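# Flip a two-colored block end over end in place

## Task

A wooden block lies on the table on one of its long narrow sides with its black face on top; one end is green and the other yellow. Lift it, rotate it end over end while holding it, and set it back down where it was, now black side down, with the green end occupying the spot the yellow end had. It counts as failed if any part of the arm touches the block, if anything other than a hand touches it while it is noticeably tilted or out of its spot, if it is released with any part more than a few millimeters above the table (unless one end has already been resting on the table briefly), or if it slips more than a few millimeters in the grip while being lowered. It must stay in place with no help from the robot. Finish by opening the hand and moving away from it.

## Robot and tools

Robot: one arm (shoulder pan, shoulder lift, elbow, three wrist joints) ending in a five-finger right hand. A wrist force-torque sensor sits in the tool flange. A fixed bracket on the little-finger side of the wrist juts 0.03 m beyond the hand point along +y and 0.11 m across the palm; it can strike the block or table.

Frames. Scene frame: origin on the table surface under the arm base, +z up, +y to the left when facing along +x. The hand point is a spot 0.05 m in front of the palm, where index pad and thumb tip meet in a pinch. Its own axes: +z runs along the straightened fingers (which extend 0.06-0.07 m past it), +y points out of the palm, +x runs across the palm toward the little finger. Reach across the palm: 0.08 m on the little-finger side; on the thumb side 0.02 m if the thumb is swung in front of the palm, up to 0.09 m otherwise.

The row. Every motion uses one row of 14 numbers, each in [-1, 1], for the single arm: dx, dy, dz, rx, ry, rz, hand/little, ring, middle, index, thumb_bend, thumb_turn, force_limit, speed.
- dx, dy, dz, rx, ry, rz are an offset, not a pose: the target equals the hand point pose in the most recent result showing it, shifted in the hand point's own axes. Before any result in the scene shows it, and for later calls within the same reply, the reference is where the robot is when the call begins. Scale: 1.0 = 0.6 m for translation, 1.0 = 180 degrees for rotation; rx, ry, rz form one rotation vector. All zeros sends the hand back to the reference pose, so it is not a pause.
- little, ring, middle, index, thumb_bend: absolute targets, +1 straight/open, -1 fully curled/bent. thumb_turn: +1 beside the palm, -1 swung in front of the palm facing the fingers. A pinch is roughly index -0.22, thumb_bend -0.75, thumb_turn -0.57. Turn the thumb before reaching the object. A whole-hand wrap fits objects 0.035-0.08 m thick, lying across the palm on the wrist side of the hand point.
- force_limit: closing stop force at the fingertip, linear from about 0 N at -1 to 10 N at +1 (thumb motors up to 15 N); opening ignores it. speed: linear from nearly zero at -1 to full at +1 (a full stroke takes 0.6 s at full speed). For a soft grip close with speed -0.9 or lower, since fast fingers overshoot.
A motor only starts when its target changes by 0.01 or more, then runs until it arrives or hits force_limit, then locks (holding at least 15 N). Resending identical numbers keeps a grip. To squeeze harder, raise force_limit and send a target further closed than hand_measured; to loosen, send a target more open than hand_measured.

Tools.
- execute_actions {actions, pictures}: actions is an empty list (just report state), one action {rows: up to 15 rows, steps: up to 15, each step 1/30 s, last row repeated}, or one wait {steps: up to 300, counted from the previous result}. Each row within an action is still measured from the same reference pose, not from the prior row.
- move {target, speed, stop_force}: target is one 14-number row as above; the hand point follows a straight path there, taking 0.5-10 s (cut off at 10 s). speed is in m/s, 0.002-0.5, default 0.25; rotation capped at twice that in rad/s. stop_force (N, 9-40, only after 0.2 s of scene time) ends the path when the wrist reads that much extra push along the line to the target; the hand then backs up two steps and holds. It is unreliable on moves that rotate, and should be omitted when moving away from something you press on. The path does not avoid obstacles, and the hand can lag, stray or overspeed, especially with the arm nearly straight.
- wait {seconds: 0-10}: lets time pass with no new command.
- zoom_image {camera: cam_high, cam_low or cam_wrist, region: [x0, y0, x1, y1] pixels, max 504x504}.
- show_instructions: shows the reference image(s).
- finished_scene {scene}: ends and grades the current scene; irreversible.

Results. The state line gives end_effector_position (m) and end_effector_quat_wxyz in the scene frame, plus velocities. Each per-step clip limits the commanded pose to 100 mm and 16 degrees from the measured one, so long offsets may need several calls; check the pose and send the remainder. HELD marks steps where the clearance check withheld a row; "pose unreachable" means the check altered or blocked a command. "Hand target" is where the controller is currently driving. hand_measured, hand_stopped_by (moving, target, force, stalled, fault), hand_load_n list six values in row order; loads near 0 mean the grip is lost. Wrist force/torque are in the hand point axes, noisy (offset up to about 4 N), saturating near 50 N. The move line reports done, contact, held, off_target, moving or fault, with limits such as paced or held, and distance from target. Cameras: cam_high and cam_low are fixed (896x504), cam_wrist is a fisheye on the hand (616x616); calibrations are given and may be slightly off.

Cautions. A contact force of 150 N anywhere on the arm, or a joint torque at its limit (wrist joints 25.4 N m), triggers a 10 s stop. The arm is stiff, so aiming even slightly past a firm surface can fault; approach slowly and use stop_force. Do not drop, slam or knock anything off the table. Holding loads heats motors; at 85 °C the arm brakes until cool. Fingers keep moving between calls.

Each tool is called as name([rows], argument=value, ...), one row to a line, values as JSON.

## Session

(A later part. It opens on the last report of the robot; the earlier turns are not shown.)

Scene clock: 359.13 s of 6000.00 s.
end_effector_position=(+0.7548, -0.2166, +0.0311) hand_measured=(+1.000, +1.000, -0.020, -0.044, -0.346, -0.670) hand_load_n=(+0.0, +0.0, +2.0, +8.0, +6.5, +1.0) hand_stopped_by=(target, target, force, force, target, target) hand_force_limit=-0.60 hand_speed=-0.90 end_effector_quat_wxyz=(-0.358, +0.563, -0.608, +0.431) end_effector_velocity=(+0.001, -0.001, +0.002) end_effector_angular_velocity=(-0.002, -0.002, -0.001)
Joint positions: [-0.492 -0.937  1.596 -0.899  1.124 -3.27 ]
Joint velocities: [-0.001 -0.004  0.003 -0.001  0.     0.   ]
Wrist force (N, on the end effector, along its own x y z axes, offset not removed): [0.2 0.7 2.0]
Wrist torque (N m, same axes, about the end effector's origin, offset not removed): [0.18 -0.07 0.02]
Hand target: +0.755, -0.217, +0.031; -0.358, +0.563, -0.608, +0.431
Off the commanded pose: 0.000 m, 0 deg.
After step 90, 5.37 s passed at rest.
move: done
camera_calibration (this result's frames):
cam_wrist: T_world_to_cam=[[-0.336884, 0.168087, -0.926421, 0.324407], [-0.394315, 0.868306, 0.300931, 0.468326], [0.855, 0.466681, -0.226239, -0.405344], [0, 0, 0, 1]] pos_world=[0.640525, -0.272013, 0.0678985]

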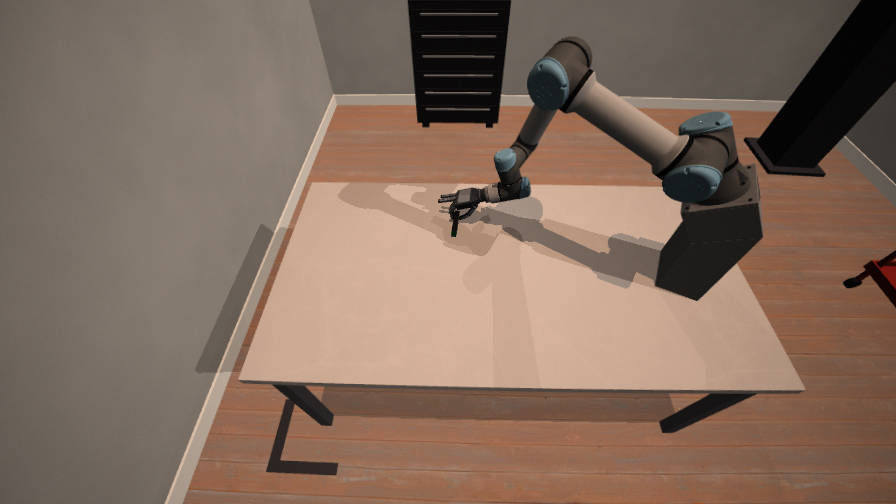

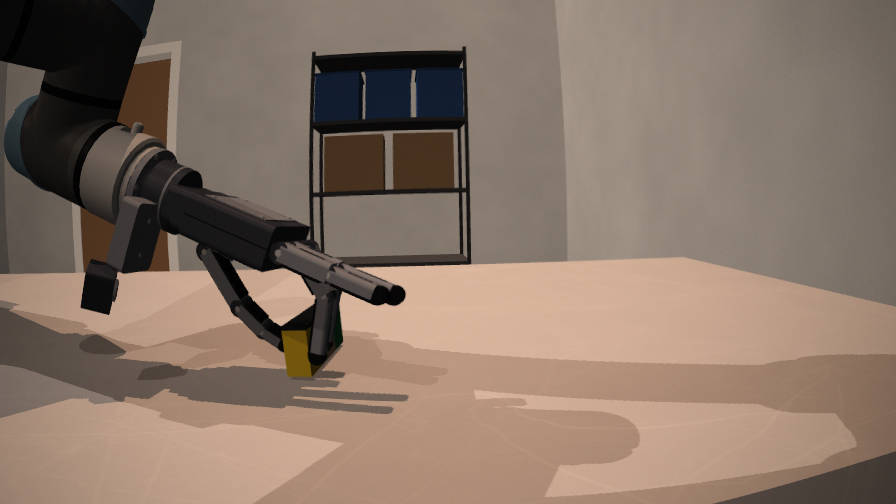

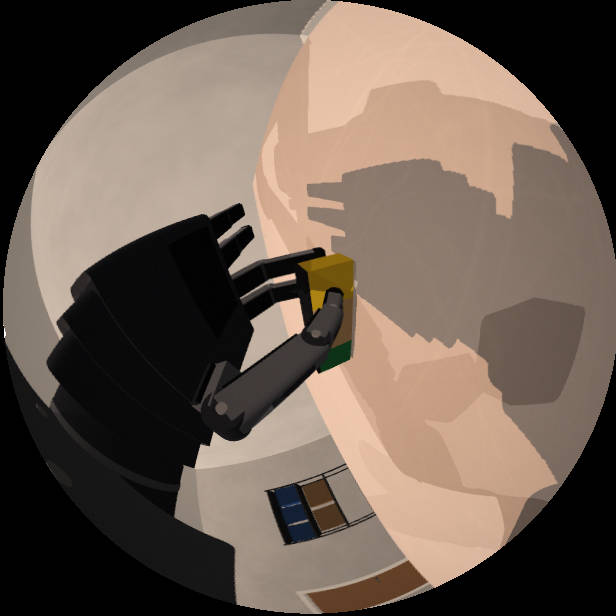

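move(target=[0.01158, -0.2148, -0.0865, 0, 0, 0, 1, 1, -0.2, -0.33, -0.35, -0.67, -0.6, -0.9], speed=0.08)

Scene clock: 366.40 s of 6000.00 s.
end_effector_position=(+0.7549, -0.2163, +0.1698) hand_measured=(+1.000, +1.000, -0.020, -0.044, -0.346, -0.670) hand_load_n=(+0.0, +0.0, +2.0, +8.0, +6.5, +1.0) hand_stopped_by=(target, target, force, force, target, target) hand_force_limit=-0.60 hand_speed=-0.90 end_effector_quat_wxyz=(-0.358, +0.563, -0.608, +0.431) end_effector_velocity=(+0.000, -0.000, +0.003) end_effector_angular_velocity=(-0.000, -0.001, +0.000)
Joint positions: [-0.519 -1.25   1.751 -0.745  1.098 -3.263]
Joint velocities: [-0.001 -0.006  0.002  0.003 -0.001  0.   ]
Wrist force (N, on the end effector, along its own x y z axes, offset not removed): [-0.3 0.7 0.3]
Wrist torque (N m, same axes, about the end effector's origin, offset not removed): [0.23 0.11 0.05]
Hand target: +0.755, -0.216, +0.170; -0.358, +0.563, -0.608, +0.431
Off the commanded pose: 0.000 m, 0 deg.
After step 90, 2.07 s passed at rest.
move: done
camera_calibration (this result's frames):
cam_wrist: T_world_to_cam=[[-0.336897, 0.168082, -0.926417, 0.452968], [-0.394316, 0.868305, 0.300934, 0.426331], [0.854994, 0.466685, -0.226252, -0.374163], [0, 0, 0, 1]] pos_world=[0.64062, -0.271705, 0.206684]

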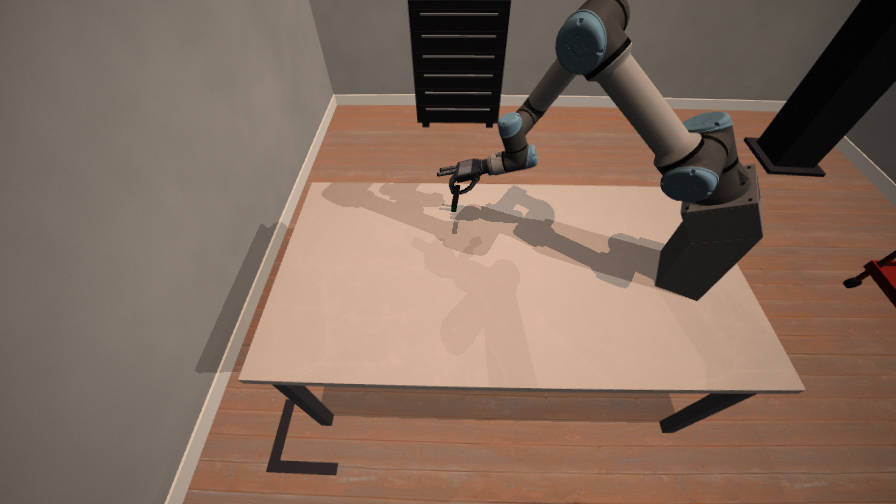

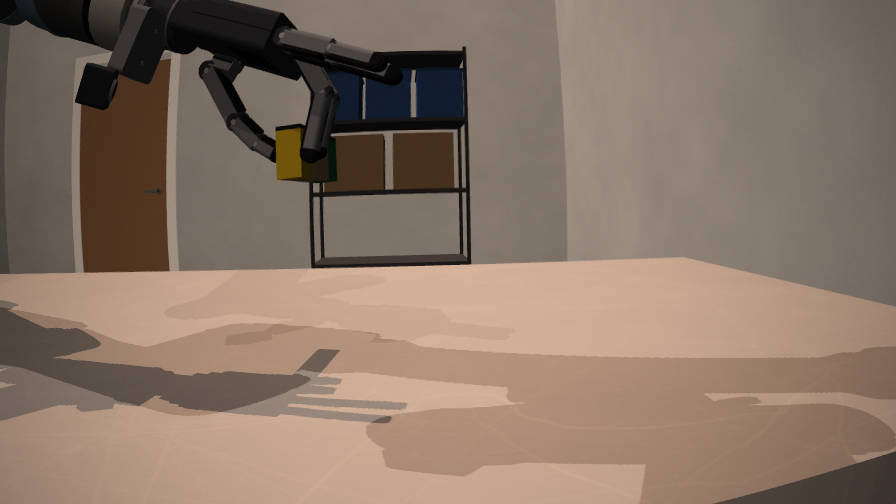

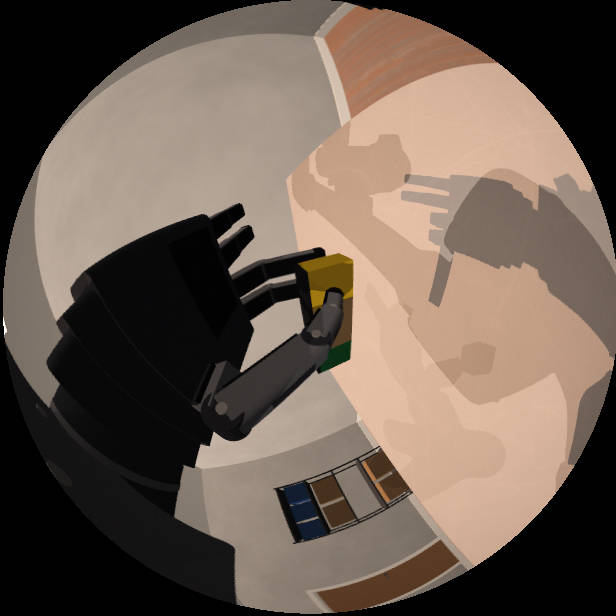

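execute_actions([
  {"rows": [[0, 0, 0, 0, 0, 0, 1, 1, 0.05, -0.33, -0.35, -0.67, -0.6, -0.95]], "steps": 15},
])

Scene clock: 386.93 s of 6000.00 s.
end_effector_position=(+0.7549, -0.2163, +0.1698) hand_measured=(+1.000, +1.000, +0.012, -0.044, -0.346, -0.670) hand_load_n=(+0.0, +0.0, +0.0, +9.0, +5.5, -0.5) hand_stopped_by=(target, target, moving, force, target, target) hand_force_limit=-0.60 hand_speed=-0.95 end_effector_quat_wxyz=(-0.358, +0.563, -0.608, +0.431) end_effector_velocity=(+0.000, -0.000, -0.000) end_effector_angular_velocity=(-0.000, -0.000, -0.000)
Joint positions: [-0.519 -1.25   1.751 -0.745  1.098 -3.263]
Joint velocities: [-0.     0.    -0.001 -0.    -0.     0.   ]
Wrist force (N, on the end effector, along its own x y z axes, offset not removed): [-1.3 1.4 1.5]
Wrist torque (N m, same axes, about the end effector's origin, offset not removed): [0.33 0.19 0.12]
Hand target: +0.755, -0.216, +0.170; -0.358, +0.563, -0.608, +0.431
Off the commanded pose: 0.000 m, 0 deg.
Steps of this call (steps 1 to 90: nothing new was sent; then 17.03 s passed at rest; steps 91 to 105: all 15 steps of this action). Readings (end_effector_position | what the end effector reports):
91: (+0.7549, -0.2163, +0.1701) | hand_measured=(+1.000, +1.000, -0.020, -0.044, -0.346, -0.670) hand_load_n=(+0.0, +0.0, +2.0, +8.0, +6.5, +1.0) hand_stopped_by=(target, target, moving, force, target, target) hand_force_limit=-0.60 hand_speed=-0.95
92: (+0.7549, -0.2163, +0.1701) | hand_measured=(+1.000, +1.000, -0.020, -0.044, -0.346, -0.670) hand_load_n=(+0.0, +0.0, +2.0, +8.0, +6.5, +1.0) hand_stopped_by=(target, target, moving, force, target, target) hand_force_limit=-0.60 hand_speed=-0.95
94: (+0.7549, -0.2163, +0.1701) | hand_measured=(+1.000, +1.000, -0.018, -0.044, -0.346, -0.670) hand_load_n=(+0.0, +0.0, +1.5, +8.5, +6.5, +0.5) hand_stopped_by=(target, target, moving, force, target, target) hand_force_limit=-0.60 hand_speed=-0.95
98: (+0.7549, -0.2163, +0.1699) | hand_measured=(+1.000, +1.000, -0.008, -0.044, -0.346, -0.670) hand_load_n=(+0.0, +0.0, +0.0, +9.0, +6.0, -0.5) hand_stopped_by=(target, target, moving, force, target, target) hand_force_limit=-0.60 hand_speed=-0.95
105: the state above
camera_calibration (this result's frames):
cam_wrist: T_world_to_cam=[[-0.337003, 0.16815, -0.926366, 0.452994], [-0.394271, 0.868289, 0.30104, 0.426249], [0.854973, 0.466691, -0.226319, -0.374072], [0, 0, 0, 1]] pos_world=[0.640539, -0.271702, 0.206661]

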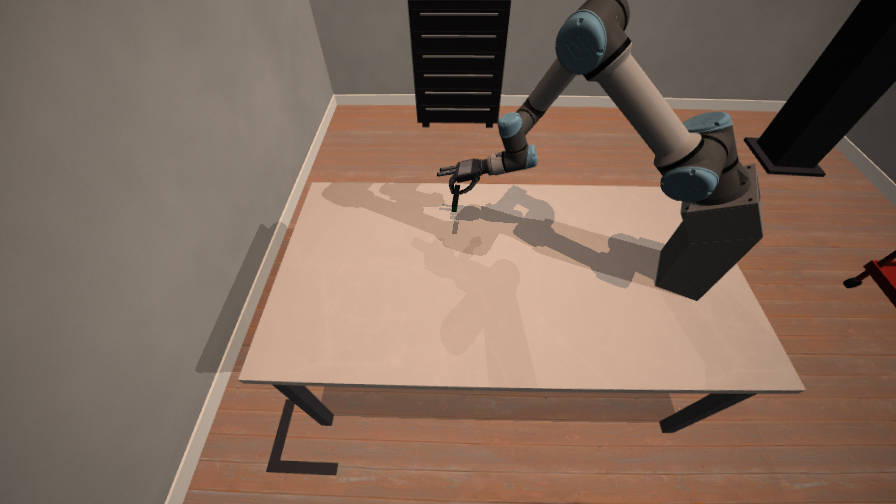

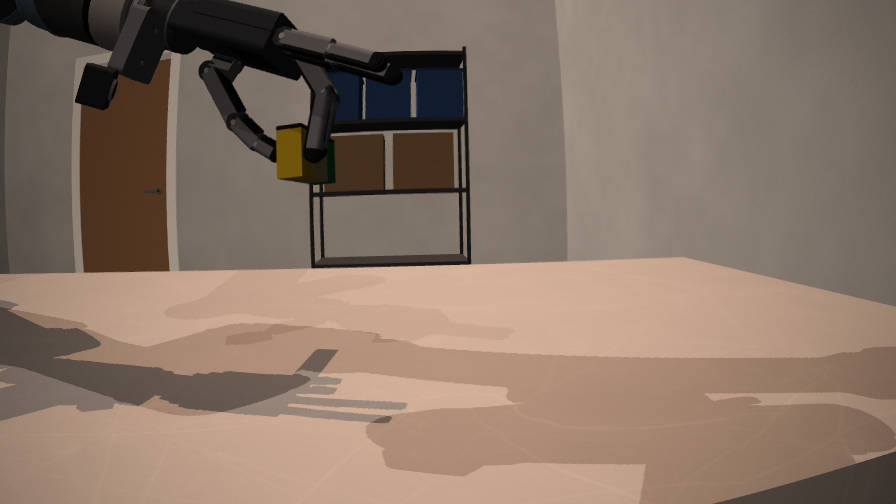

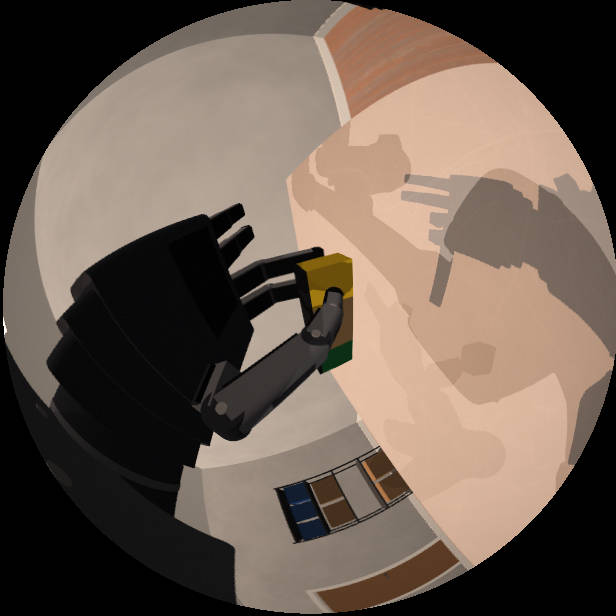

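It's starting to pivot slowly. Open the middle finger fully.

execute_actions([
  {"rows": [[0, 0, 0, 0, 0, 0, 1, 1, 1, -0.33, -0.35, -0.67, -0.6, 0.2]], "steps": 15},
])

Scene clock: 391.03 s of 6000.00 s.
end_effector_position=(+0.7549, -0.2163, +0.1698) hand_measured=(+1.000, +1.000, +0.844, -0.044, -0.346, -0.670) hand_load_n=(+0.0, +0.0, +0.0, +9.0, +5.5, -0.5) hand_stopped_by=(target, target, moving, force, target, target) hand_force_limit=-0.60 hand_speed=0.20 end_effector_quat_wxyz=(-0.358, +0.563, -0.608, +0.431) end_effector_velocity=(+0.000, +0.001, +0.000) end_effector_angular_velocity=(+0.002, +0.000, +0.001)
Joint positions: [-0.519 -1.25   1.751 -0.745  1.098 -3.263]
Joint velocities: [ 0.001 -0.     0.     0.    -0.     0.001]
Wrist force (N, on the end effector, along its own x y z axes, offset not removed): [-0.8 0.4 1.0]
Wrist torque (N m, same axes, about the end effector's origin, offset not removed): [0.14 0.09 0.08]
Hand target: +0.755, -0.216, +0.170; -0.358, +0.563, -0.608, +0.431
Off the commanded pose: 0.000 m, 0 deg.
Steps of this call (steps 1 to 90: nothing new was sent; then 0.60 s passed at rest; steps 91 to 105: all 15 steps of this action). Readings (end_effector_position | what the end effector reports):
91: (+0.7549, -0.2163, +0.1698) | hand_measured=(+1.000, +1.000, +0.050, -0.044, -0.346, -0.670) hand_load_n=(+0.0, +0.0, +0.0, +9.0, +5.5, -0.5) hand_stopped_by=(target, target, moving, force, target, target) hand_force_limit=-0.60 hand_speed=0.20
92: (+0.7549, -0.2163, +0.1698) | hand_measured=(+1.000, +1.000, +0.050, -0.044, -0.346, -0.670) hand_load_n=(+0.0, +0.0, +0.0, +9.0, +5.5, -0.5) hand_stopped_by=(target, target, moving, force, target, target) hand_force_limit=-0.60 hand_speed=0.20
94: (+0.7549, -0.2163, +0.1698) | hand_measured=(+1.000, +1.000, +0.110, -0.044, -0.346, -0.670) hand_load_n=(+0.0, +0.0, +0.0, +9.0, +5.5, -0.5) hand_stopped_by=(target, target, moving, force, target, target) hand_force_limit=-0.60 hand_speed=0.20
98: (+0.7549, -0.2163, +0.1698) | hand_measured=(+1.000, +1.000, +0.376, -0.044, -0.346, -0.670) hand_load_n=(+0.0, +0.0, +0.0, +9.0, +5.5, -0.5) hand_stopped_by=(target, target, moving, force, target, target) hand_force_limit=-0.60 hand_speed=0.20
105: the state above
camera_calibration (this result's frames):
cam_wrist: T_world_to_cam=[[-0.336895, 0.168093, -0.926416, 0.452969], [-0.394313, 0.868304, 0.300942, 0.426327], [0.854997, 0.466684, -0.226246, -0.374167], [0, 0, 0, 1]] pos_world=[0.64062, -0.271705, 0.206684]

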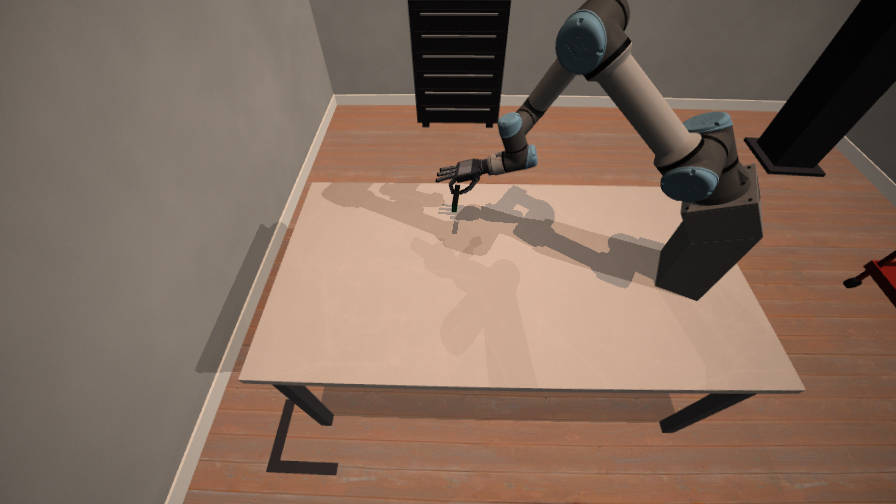

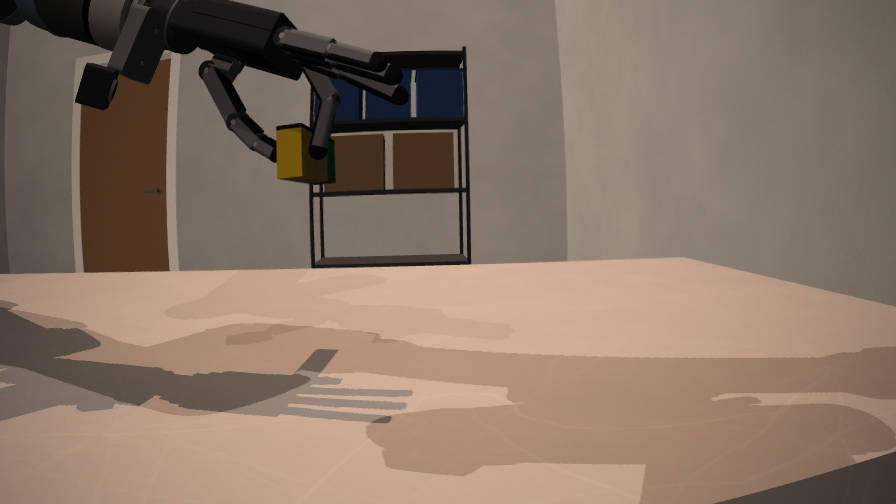

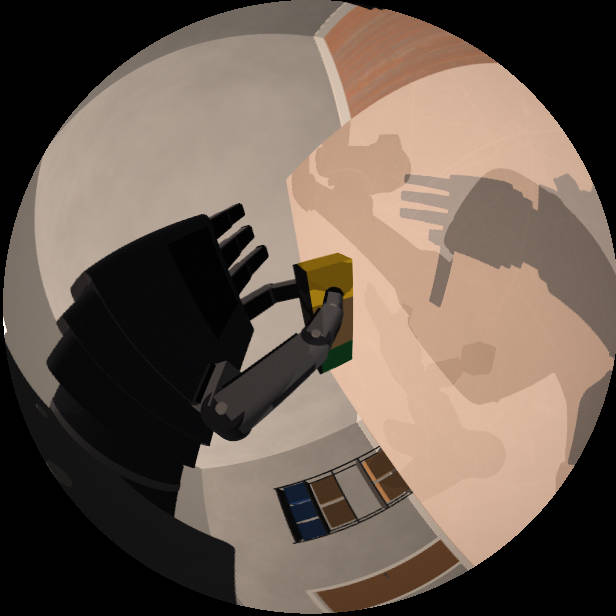

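execute_actions([
  {"rows": [[0, 0, 0, 0, 0, 0, 1, 1, 1, -0.027, -0.35, -0.67, -0.6, -0.95]], "steps": 15},
])

Scene clock: 400.50 s of 6000.00 s.
end_effector_position=(+0.7549, -0.2163, +0.1698) hand_measured=(+1.000, +1.000, +1.000, -0.026, -0.348, -0.670) hand_load_n=(+0.0, +0.0, +0.0, +3.0, +2.5, +0.0) hand_stopped_by=(target, target, target, force, target, target) hand_force_limit=-0.60 hand_speed=-0.95 end_effector_quat_wxyz=(-0.358, +0.563, -0.608, +0.431) end_effector_velocity=(+0.000, -0.000, +0.000) end_effector_angular_velocity=(+0.000, +0.000, -0.001)
Joint positions: [-0.519 -1.25   1.751 -0.745  1.098 -3.263]
Joint velocities: [-0.    -0.    -0.001  0.001  0.     0.   ]
Wrist force (N, on the end effector, along its own x y z axes, offset not removed): [-1.1 -0.8 3.5]
Wrist torque (N m, same axes, about the end effector's origin, offset not removed): [-0.21 0.15 0.05]
Hand target: +0.755, -0.216, +0.170; -0.358, +0.563, -0.608, +0.431
Off the commanded pose: 0.000 m, 0 deg.
Steps of this call (steps 1 to 90: nothing new was sent; then 5.97 s passed at rest; steps 91 to 105: all 15 steps of this action). Readings (end_effector_position | what the end effector reports):
91: (+0.7549, -0.2163, +0.1698) | hand_measured=(+1.000, +1.000, +1.000, -0.044, -0.346, -0.670) hand_load_n=(+0.0, +0.0, +0.0, +9.0, +5.5, -0.5) hand_stopped_by=(target, target, target, moving, target, target) hand_force_limit=-0.60 hand_speed=-0.95
92: (+0.7549, -0.2163, +0.1698) | hand_measured=(+1.000, +1.000, +1.000, -0.044, -0.346, -0.670) hand_load_n=(+0.0, +0.0, +0.0, +9.0, +5.5, -0.5) hand_stopped_by=(target, target, target, moving, target, target) hand_force_limit=-0.60 hand_speed=-0.95
94: (+0.7549, -0.2163, +0.1698) | hand_measured=(+1.000, +1.000, +1.000, -0.042, -0.346, -0.670) hand_load_n=(+0.0, +0.0, +0.0, +8.0, +5.5, -0.5) hand_stopped_by=(target, target, target, moving, target, target) hand_force_limit=-0.60 hand_speed=-0.95
98: (+0.7549, -0.2163, +0.1698) | hand_measured=(+1.000, +1.000, +1.000, -0.032, -0.346, -0.670) hand_load_n=(+0.0, +0.0, +0.0, +4.5, +3.0, -0.5) hand_stopped_by=(target, target, target, moving, target, target) hand_force_limit=-0.60 hand_speed=-0.95
105: the state above
camera_calibration (this result's frames):
cam_wrist: T_world_to_cam=[[-0.336997, 0.168146, -0.926369, 0.452991], [-0.394274, 0.868289, 0.301034, 0.426253], [0.854974, 0.466691, -0.226316, -0.374074], [0, 0, 0, 1]] pos_world=[0.64054, -0.271703, 0.206661]

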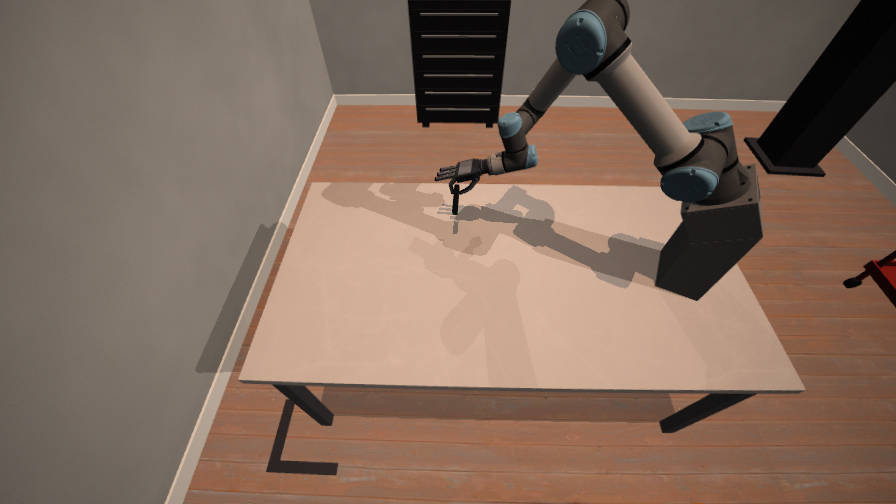

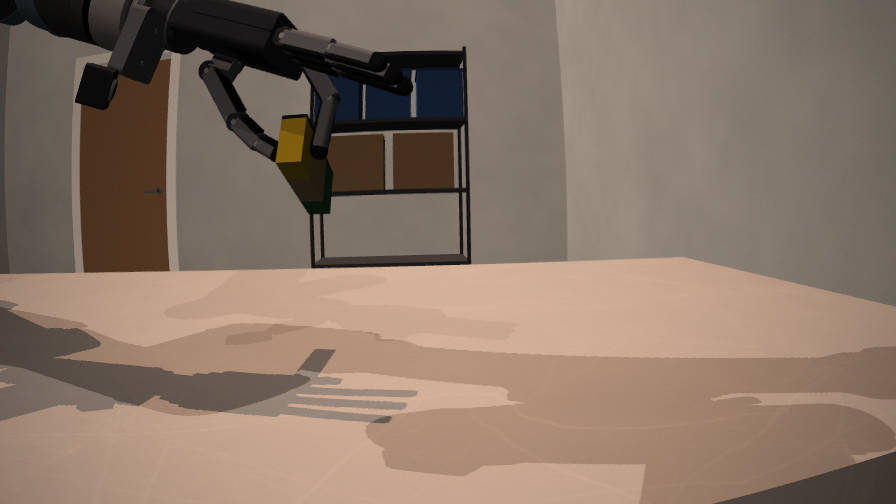

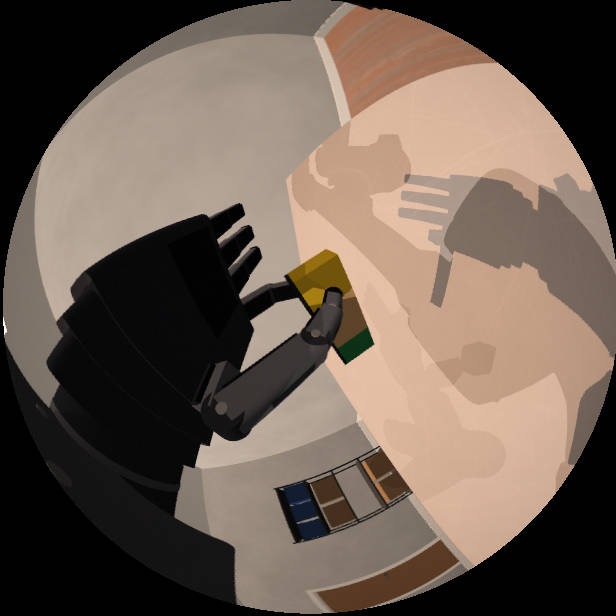

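It's pivoting now. Let me look again.

execute_actions(actions=[])

Scene clock: 402.73 s of 6000.00 s.
end_effector_position=(+0.7549, -0.2163, +0.1698) hand_measured=(+1.000, +1.000, +1.000, -0.026, -0.348, -0.670) hand_load_n=(+0.0, +0.0, +0.0, +3.0, +2.5, +0.0) hand_stopped_by=(target, target, target, force, target, target) hand_force_limit=-0.60 hand_speed=-0.95 end_effector_quat_wxyz=(-0.358, +0.563, -0.608, +0.431) end_effector_velocity=(+0.000, +0.001, -0.000) end_effector_angular_velocity=(+0.002, -0.001, -0.000)
Joint positions: [-0.519 -1.25   1.751 -0.745  1.098 -3.263]
Joint velocities: [ 0.001  0.001 -0.    -0.001  0.     0.002]
Wrist force (N, on the end effector, along its own x y z axes, offset not removed): [-0.5 -0.2 2.0]
Wrist torque (N m, same axes, about the end effector's origin, offset not removed): [-0.01 0.02 0.00]
Hand target: +0.755, -0.216, +0.170; -0.358, +0.563, -0.608, +0.431
Off the commanded pose: 0.000 m, 0 deg.
Steps of this call (steps 1 to 67: nothing new was sent). Readings (end_effector_position | what the end effector reports):
1: (+0.7549, -0.2163, +0.1698) | hand_measured=(+1.000, +1.000, +1.000, -0.026, -0.348, -0.670) hand_load_n=(+0.0, +0.0, +0.0, +3.0, +2.5, +0.0) hand_stopped_by=(target, target, target, force, target, target) hand_force_limit=-0.60 hand_speed=-0.95
2: (+0.7549, -0.2163, +0.1698) | hand_measured=(+1.000, +1.000, +1.000, -0.026, -0.348, -0.670) hand_load_n=(+0.0, +0.0, +0.0, +3.0, +2.5, +0.0) hand_stopped_by=(target, target, target, force, target, target) hand_force_limit=-0.60 hand_speed=-0.95
4: (+0.7549, -0.2163, +0.1698) | hand_measured=(+1.000, +1.000, +1.000, -0.026, -0.348, -0.670) hand_load_n=(+0.0, +0.0, +0.0, +3.0, +2.5, +0.0) hand_stopped_by=(target, target, target, force, target, target) hand_force_limit=-0.60 hand_speed=-0.95
8: (+0.7549, -0.2163, +0.1698) | hand_measured=(+1.000, +1.000, +1.000, -0.026, -0.348, -0.670) hand_load_n=(+0.0, +0.0, +0.0, +3.0, +2.5, +0.0) hand_stopped_by=(target, target, target, force, target, target) hand_force_limit=-0.60 hand_speed=-0.95
67: the state above
camera_calibration (this result's frames):
cam_wrist: T_world_to_cam=[[-0.336894, 0.168092, -0.926417, 0.452969], [-0.394314, 0.868304, 0.300941, 0.426328], [0.854997, 0.466684, -0.226245, -0.374167], [0, 0, 0, 1]] pos_world=[0.640621, -0.271705, 0.206685]

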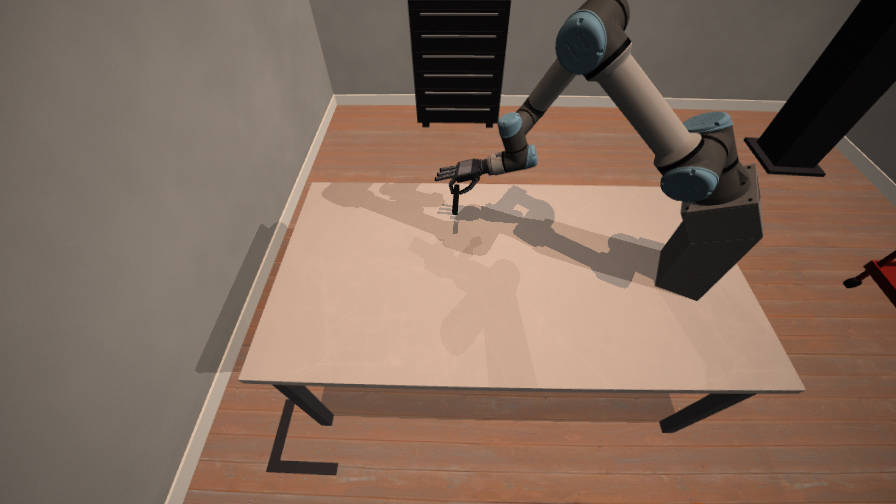

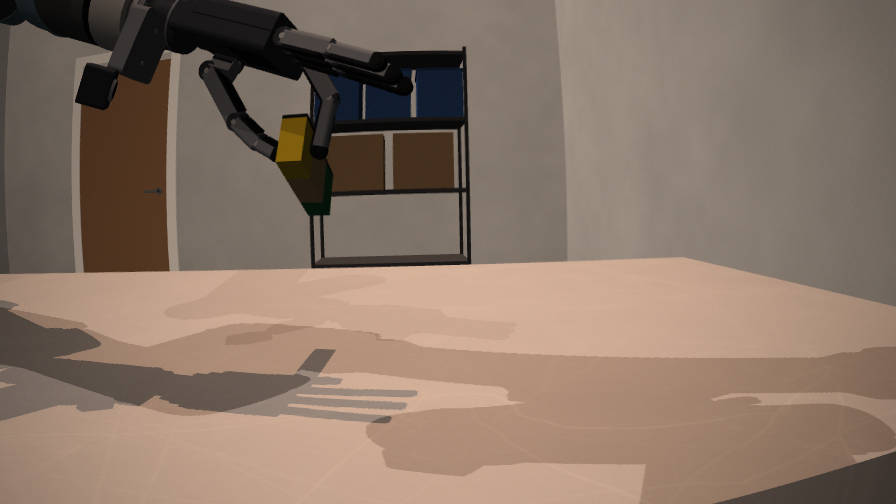

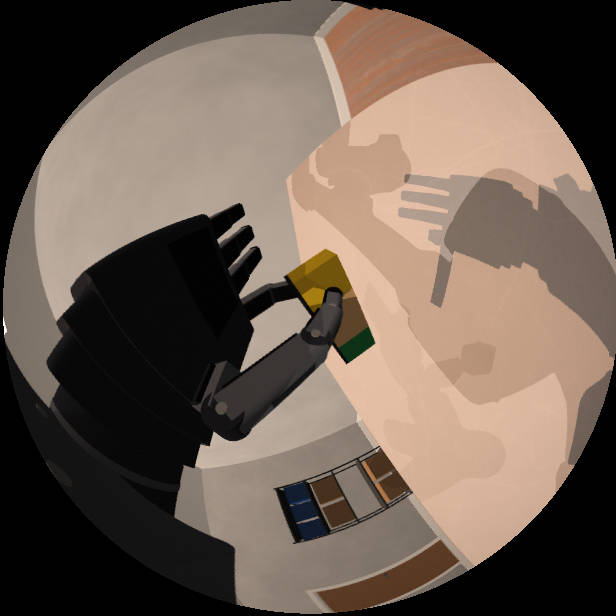

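execute_actions([
  {"rows": [[0, 0, 0, 0, 0, 0, 1, 1, 1, -0.024, -0.35, -0.67, -0.6, -0.95]], "steps": 15},
])

Scene clock: 412.70 s of 6000.00 s.
end_effector_position=(+0.7549, -0.2163, +0.1698) hand_measured=(+1.000, +1.000, +1.000, -0.024, -0.348, -0.670) hand_load_n=(+0.0, +0.0, +0.0, +2.5, +2.0, +0.0) hand_stopped_by=(target, target, target, force, target, target) hand_force_limit=-0.60 hand_speed=-0.95 end_effector_quat_wxyz=(-0.358, +0.563, -0.608, +0.431) end_effector_velocity=(-0.000, +0.000, -0.001) end_effector_angular_velocity=(+0.000, +0.001, +0.001)
Joint positions: [-0.519 -1.25   1.751 -0.745  1.098 -3.263]
Joint velocities: [ 0.     0.001 -0.     0.001 -0.    -0.001]
Wrist force (N, on the end effector, along its own x y z axes, offset not removed): [-0.6 -1.5 2.2]
Wrist torque (N m, same axes, about the end effector's origin, offset not removed): [-0.21 0.04 -0.05]
Hand target: +0.755, -0.216, +0.170; -0.358, +0.563, -0.608, +0.431
Off the commanded pose: 0.000 m, 0 deg.
Steps of this call (steps 1 to 90: nothing new was sent; then 6.47 s passed at rest; steps 91 to 105: all 15 steps of this action). Readings (end_effector_position | what the end effector reports):
91: (+0.7549, -0.2163, +0.1698) | hand_measured=(+1.000, +1.000, +1.000, -0.026, -0.348, -0.670) hand_load_n=(+0.0, +0.0, +0.0, +3.0, +2.5, +0.0) hand_stopped_by=(target, target, target, moving, target, target) hand_force_limit=-0.60 hand_speed=-0.95
92: (+0.7549, -0.2163, +0.1698) | hand_measured=(+1.000, +1.000, +1.000, -0.026, -0.348, -0.670) hand_load_n=(+0.0, +0.0, +0.0, +3.0, +2.5, +0.0) hand_stopped_by=(target, target, target, moving, target, target) hand_force_limit=-0.60 hand_speed=-0.95
94: (+0.7549, -0.2163, +0.1698) | hand_measured=(+1.000, +1.000, +1.000, -0.024, -0.348, -0.670) hand_load_n=(+0.0, +0.0, +0.0, +2.5, +2.0, +0.0) hand_stopped_by=(target, target, target, force, target, target) hand_force_limit=-0.60 hand_speed=-0.95
98: (+0.7549, -0.2163, +0.1698) | hand_measured=(+1.000, +1.000, +1.000, -0.024, -0.348, -0.670) hand_load_n=(+0.0, +0.0, +0.0, +2.5, +2.0, +0.0) hand_stopped_by=(target, target, target, force, target, target) hand_force_limit=-0.60 hand_speed=-0.95
105: the state above
camera_calibration (this result's frames):
cam_wrist: T_world_to_cam=[[-0.336895, 0.168093, -0.926416, 0.452969], [-0.394313, 0.868303, 0.300942, 0.426327], [0.854997, 0.466684, -0.226246, -0.374166], [0, 0, 0, 1]] pos_world=[0.64062, -0.271705, 0.206684]

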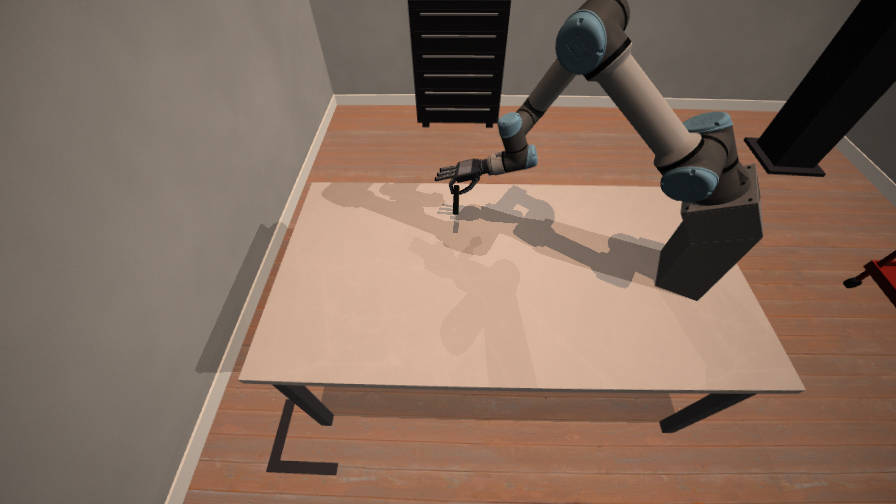

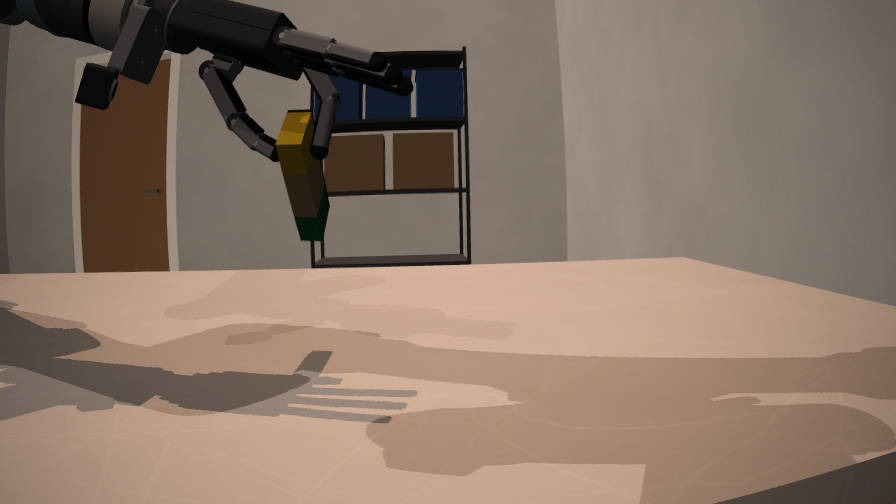

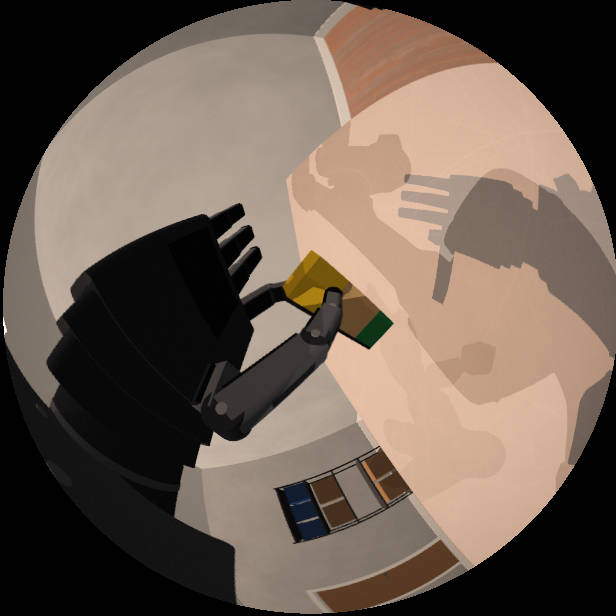

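move(target=[0, 0, 0, 0.00175, -0.09318, 0.23213, 1, 1, 1, -0.024, -0.35, -0.67, -0.6, -0.95], speed=0.12)

Scene clock: 431.20 s of 6000.00 s.
end_effector_position=(+0.7548, -0.2163, +0.1699) hand_measured=(+1.000, +1.000, +1.000, -0.024, -0.348, -0.670) hand_load_n=(+0.0, +0.0, +0.0, +2.5, +2.0, -0.5) hand_stopped_by=(target, target, target, force, target, target) hand_force_limit=-0.60 hand_speed=-0.95 end_effector_quat_wxyz=(+0.571, -0.365, +0.710, -0.192) end_effector_velocity=(-0.001, +0.000, -0.001) end_effector_angular_velocity=(+0.016, -0.002, -0.001)
Joint positions: [-0.659 -1.102  1.641 -0.934  0.694 -2.399]
Joint velocities: [-0.002  0.006  0.    -0.013 -0.005  0.021]
Wrist force (N, on the end effector, along its own x y z axes, offset not removed): [0.6 1.2 2.0]
Wrist torque (N m, same axes, about the end effector's origin, offset not removed): [0.20 -0.12 0.09]
Hand target: +0.755, -0.216, +0.170; +0.571, -0.365, +0.710, -0.192
Off the commanded pose: 0.000 m, 0 deg.
After step 90, 11.83 s passed at rest.
move: done
camera_calibration (this result's frames):
cam_wrist: T_world_to_cam=[[-0.264832, 0.781079, -0.565491, 0.469834], [-0.446018, 0.42071, 0.789982, 0.285411], [0.854946, 0.461431, 0.236958, -0.453781], [0, 0, 0, 1]] pos_world=[0.639684, -0.277664, 0.147745]

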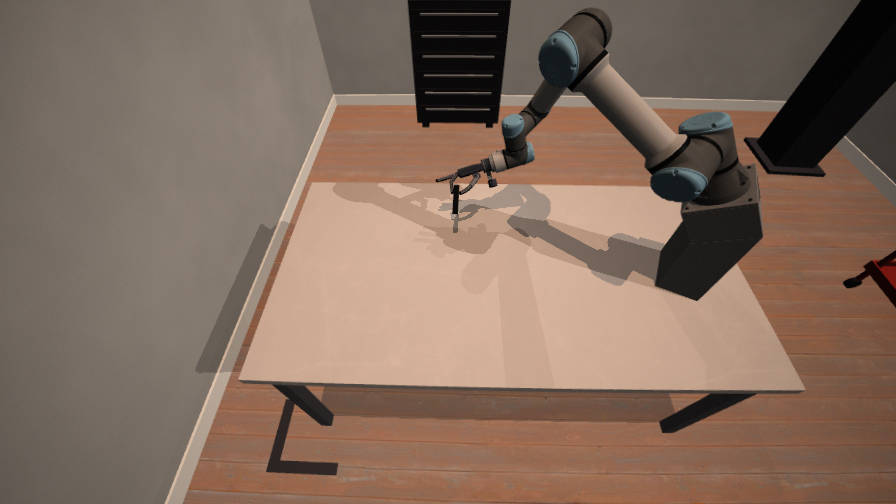

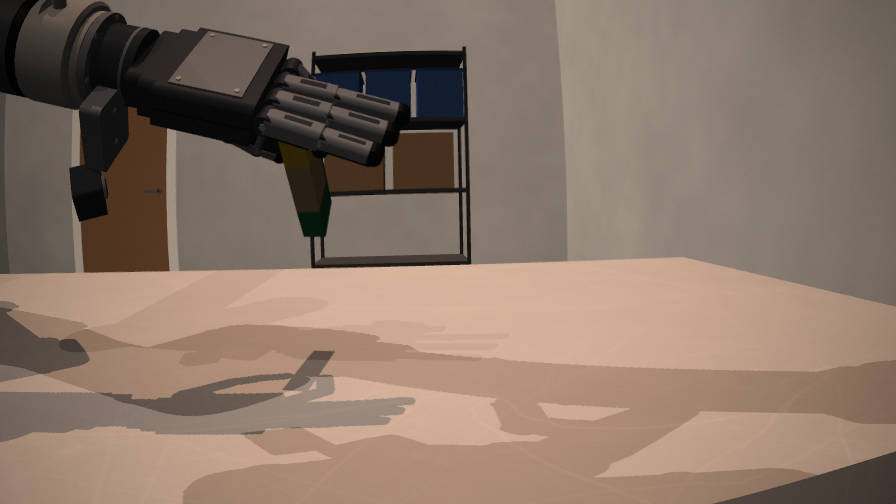

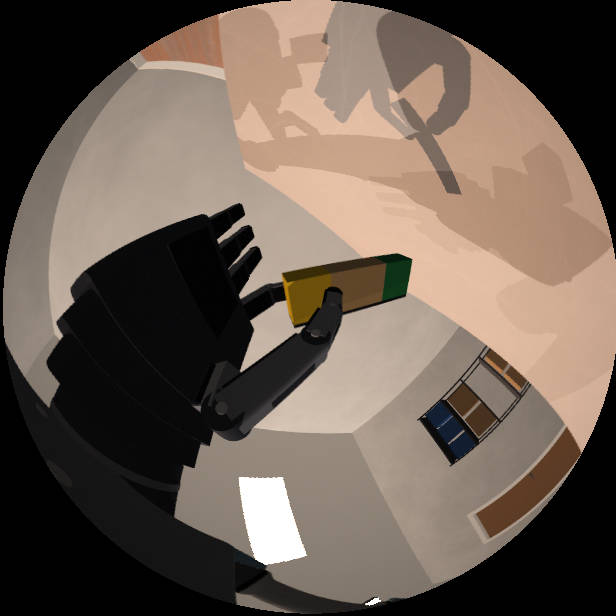

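The block kept its world tilt (relative now ≈95°). Rotate another +45°.

move(target=[0, 0, 0, 0.00175, -0.09318, 0.23213, 1, 1, 1, -0.024, -0.35, -0.67, -0.6, -0.95], speed=0.12)

Scene clock: 442.40 s of 6000.00 s.
end_effector_position=(+0.7548, -0.2164, +0.1698) hand_measured=(+1.000, +1.000, +1.000, -0.024, -0.348, -0.670) hand_load_n=(+0.0, +0.0, +0.0, +2.5, +1.5, -0.5) hand_stopped_by=(target, target, target, force, target, target) hand_force_limit=-0.60 hand_speed=-0.95 end_effector_quat_wxyz=(+0.697, -0.112, +0.704, +0.075) end_effector_velocity=(-0.000, -0.000, -0.000) end_effector_angular_velocity=(+0.013, -0.004, +0.000)
Joint positions: [-0.659 -0.867  1.589 -1.571  0.617 -1.304]
Joint velocities: [ 0.001  0.006 -0.001 -0.016  0.002  0.02 ]
Wrist force (N, on the end effector, along its own x y z axes, offset not removed): [-0.4 -0.5 1.8]
Wrist torque (N m, same axes, about the end effector's origin, offset not removed): [-0.04 0.07 -0.02]
Hand target: +0.755, -0.216, +0.170; +0.698, -0.112, +0.704, +0.075
Off the commanded pose: 0.000 m, 0 deg.
After step 90, 4.53 s passed at rest.
move: done
camera_calibration (this result's frames):
cam_wrist: T_world_to_cam=[[-0.24229, 0.96203, 0.125675, 0.374651], [-0.522824, -0.238584, 0.818372, 0.196012], [0.817282, 0.132578, 0.560779, -0.551404], [0, 0, 0, 1]] pos_world=[0.643907, -0.240556, 0.101721]

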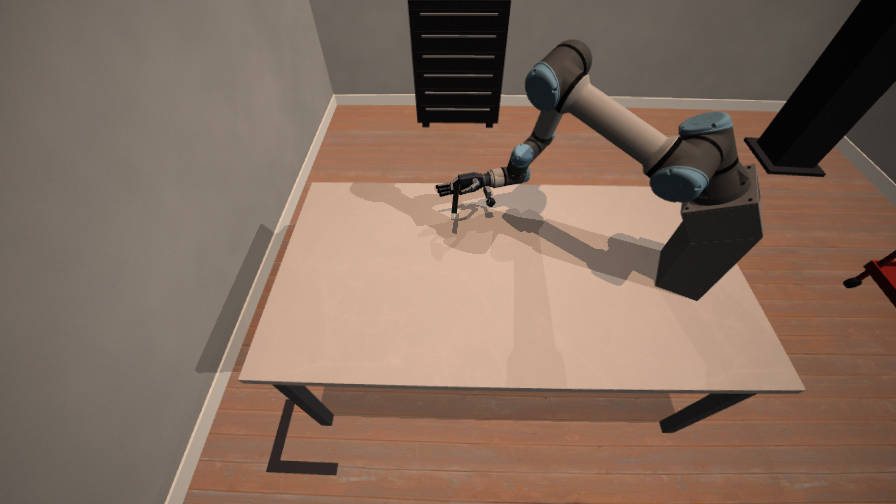

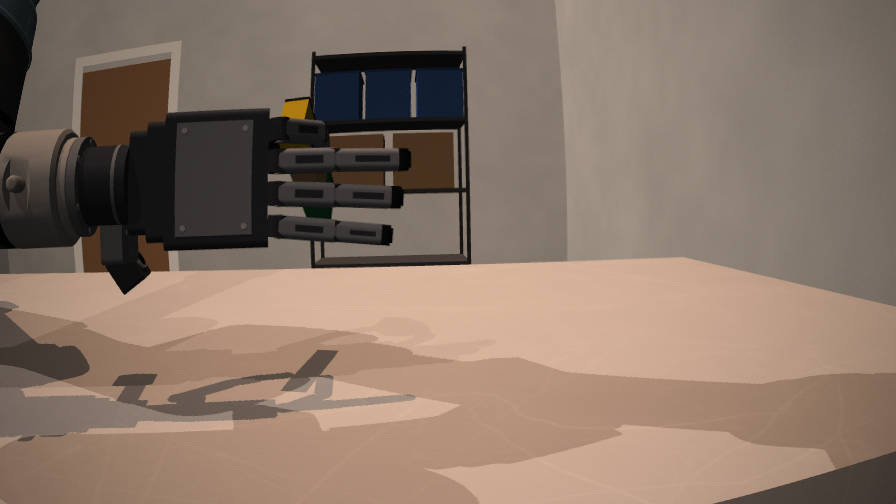

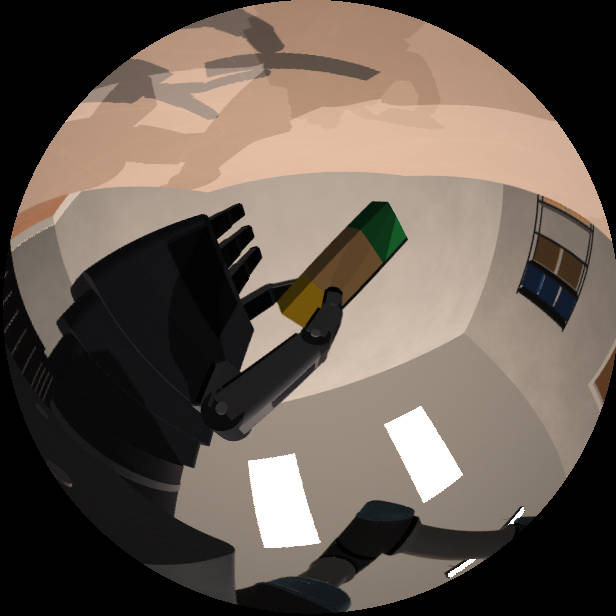

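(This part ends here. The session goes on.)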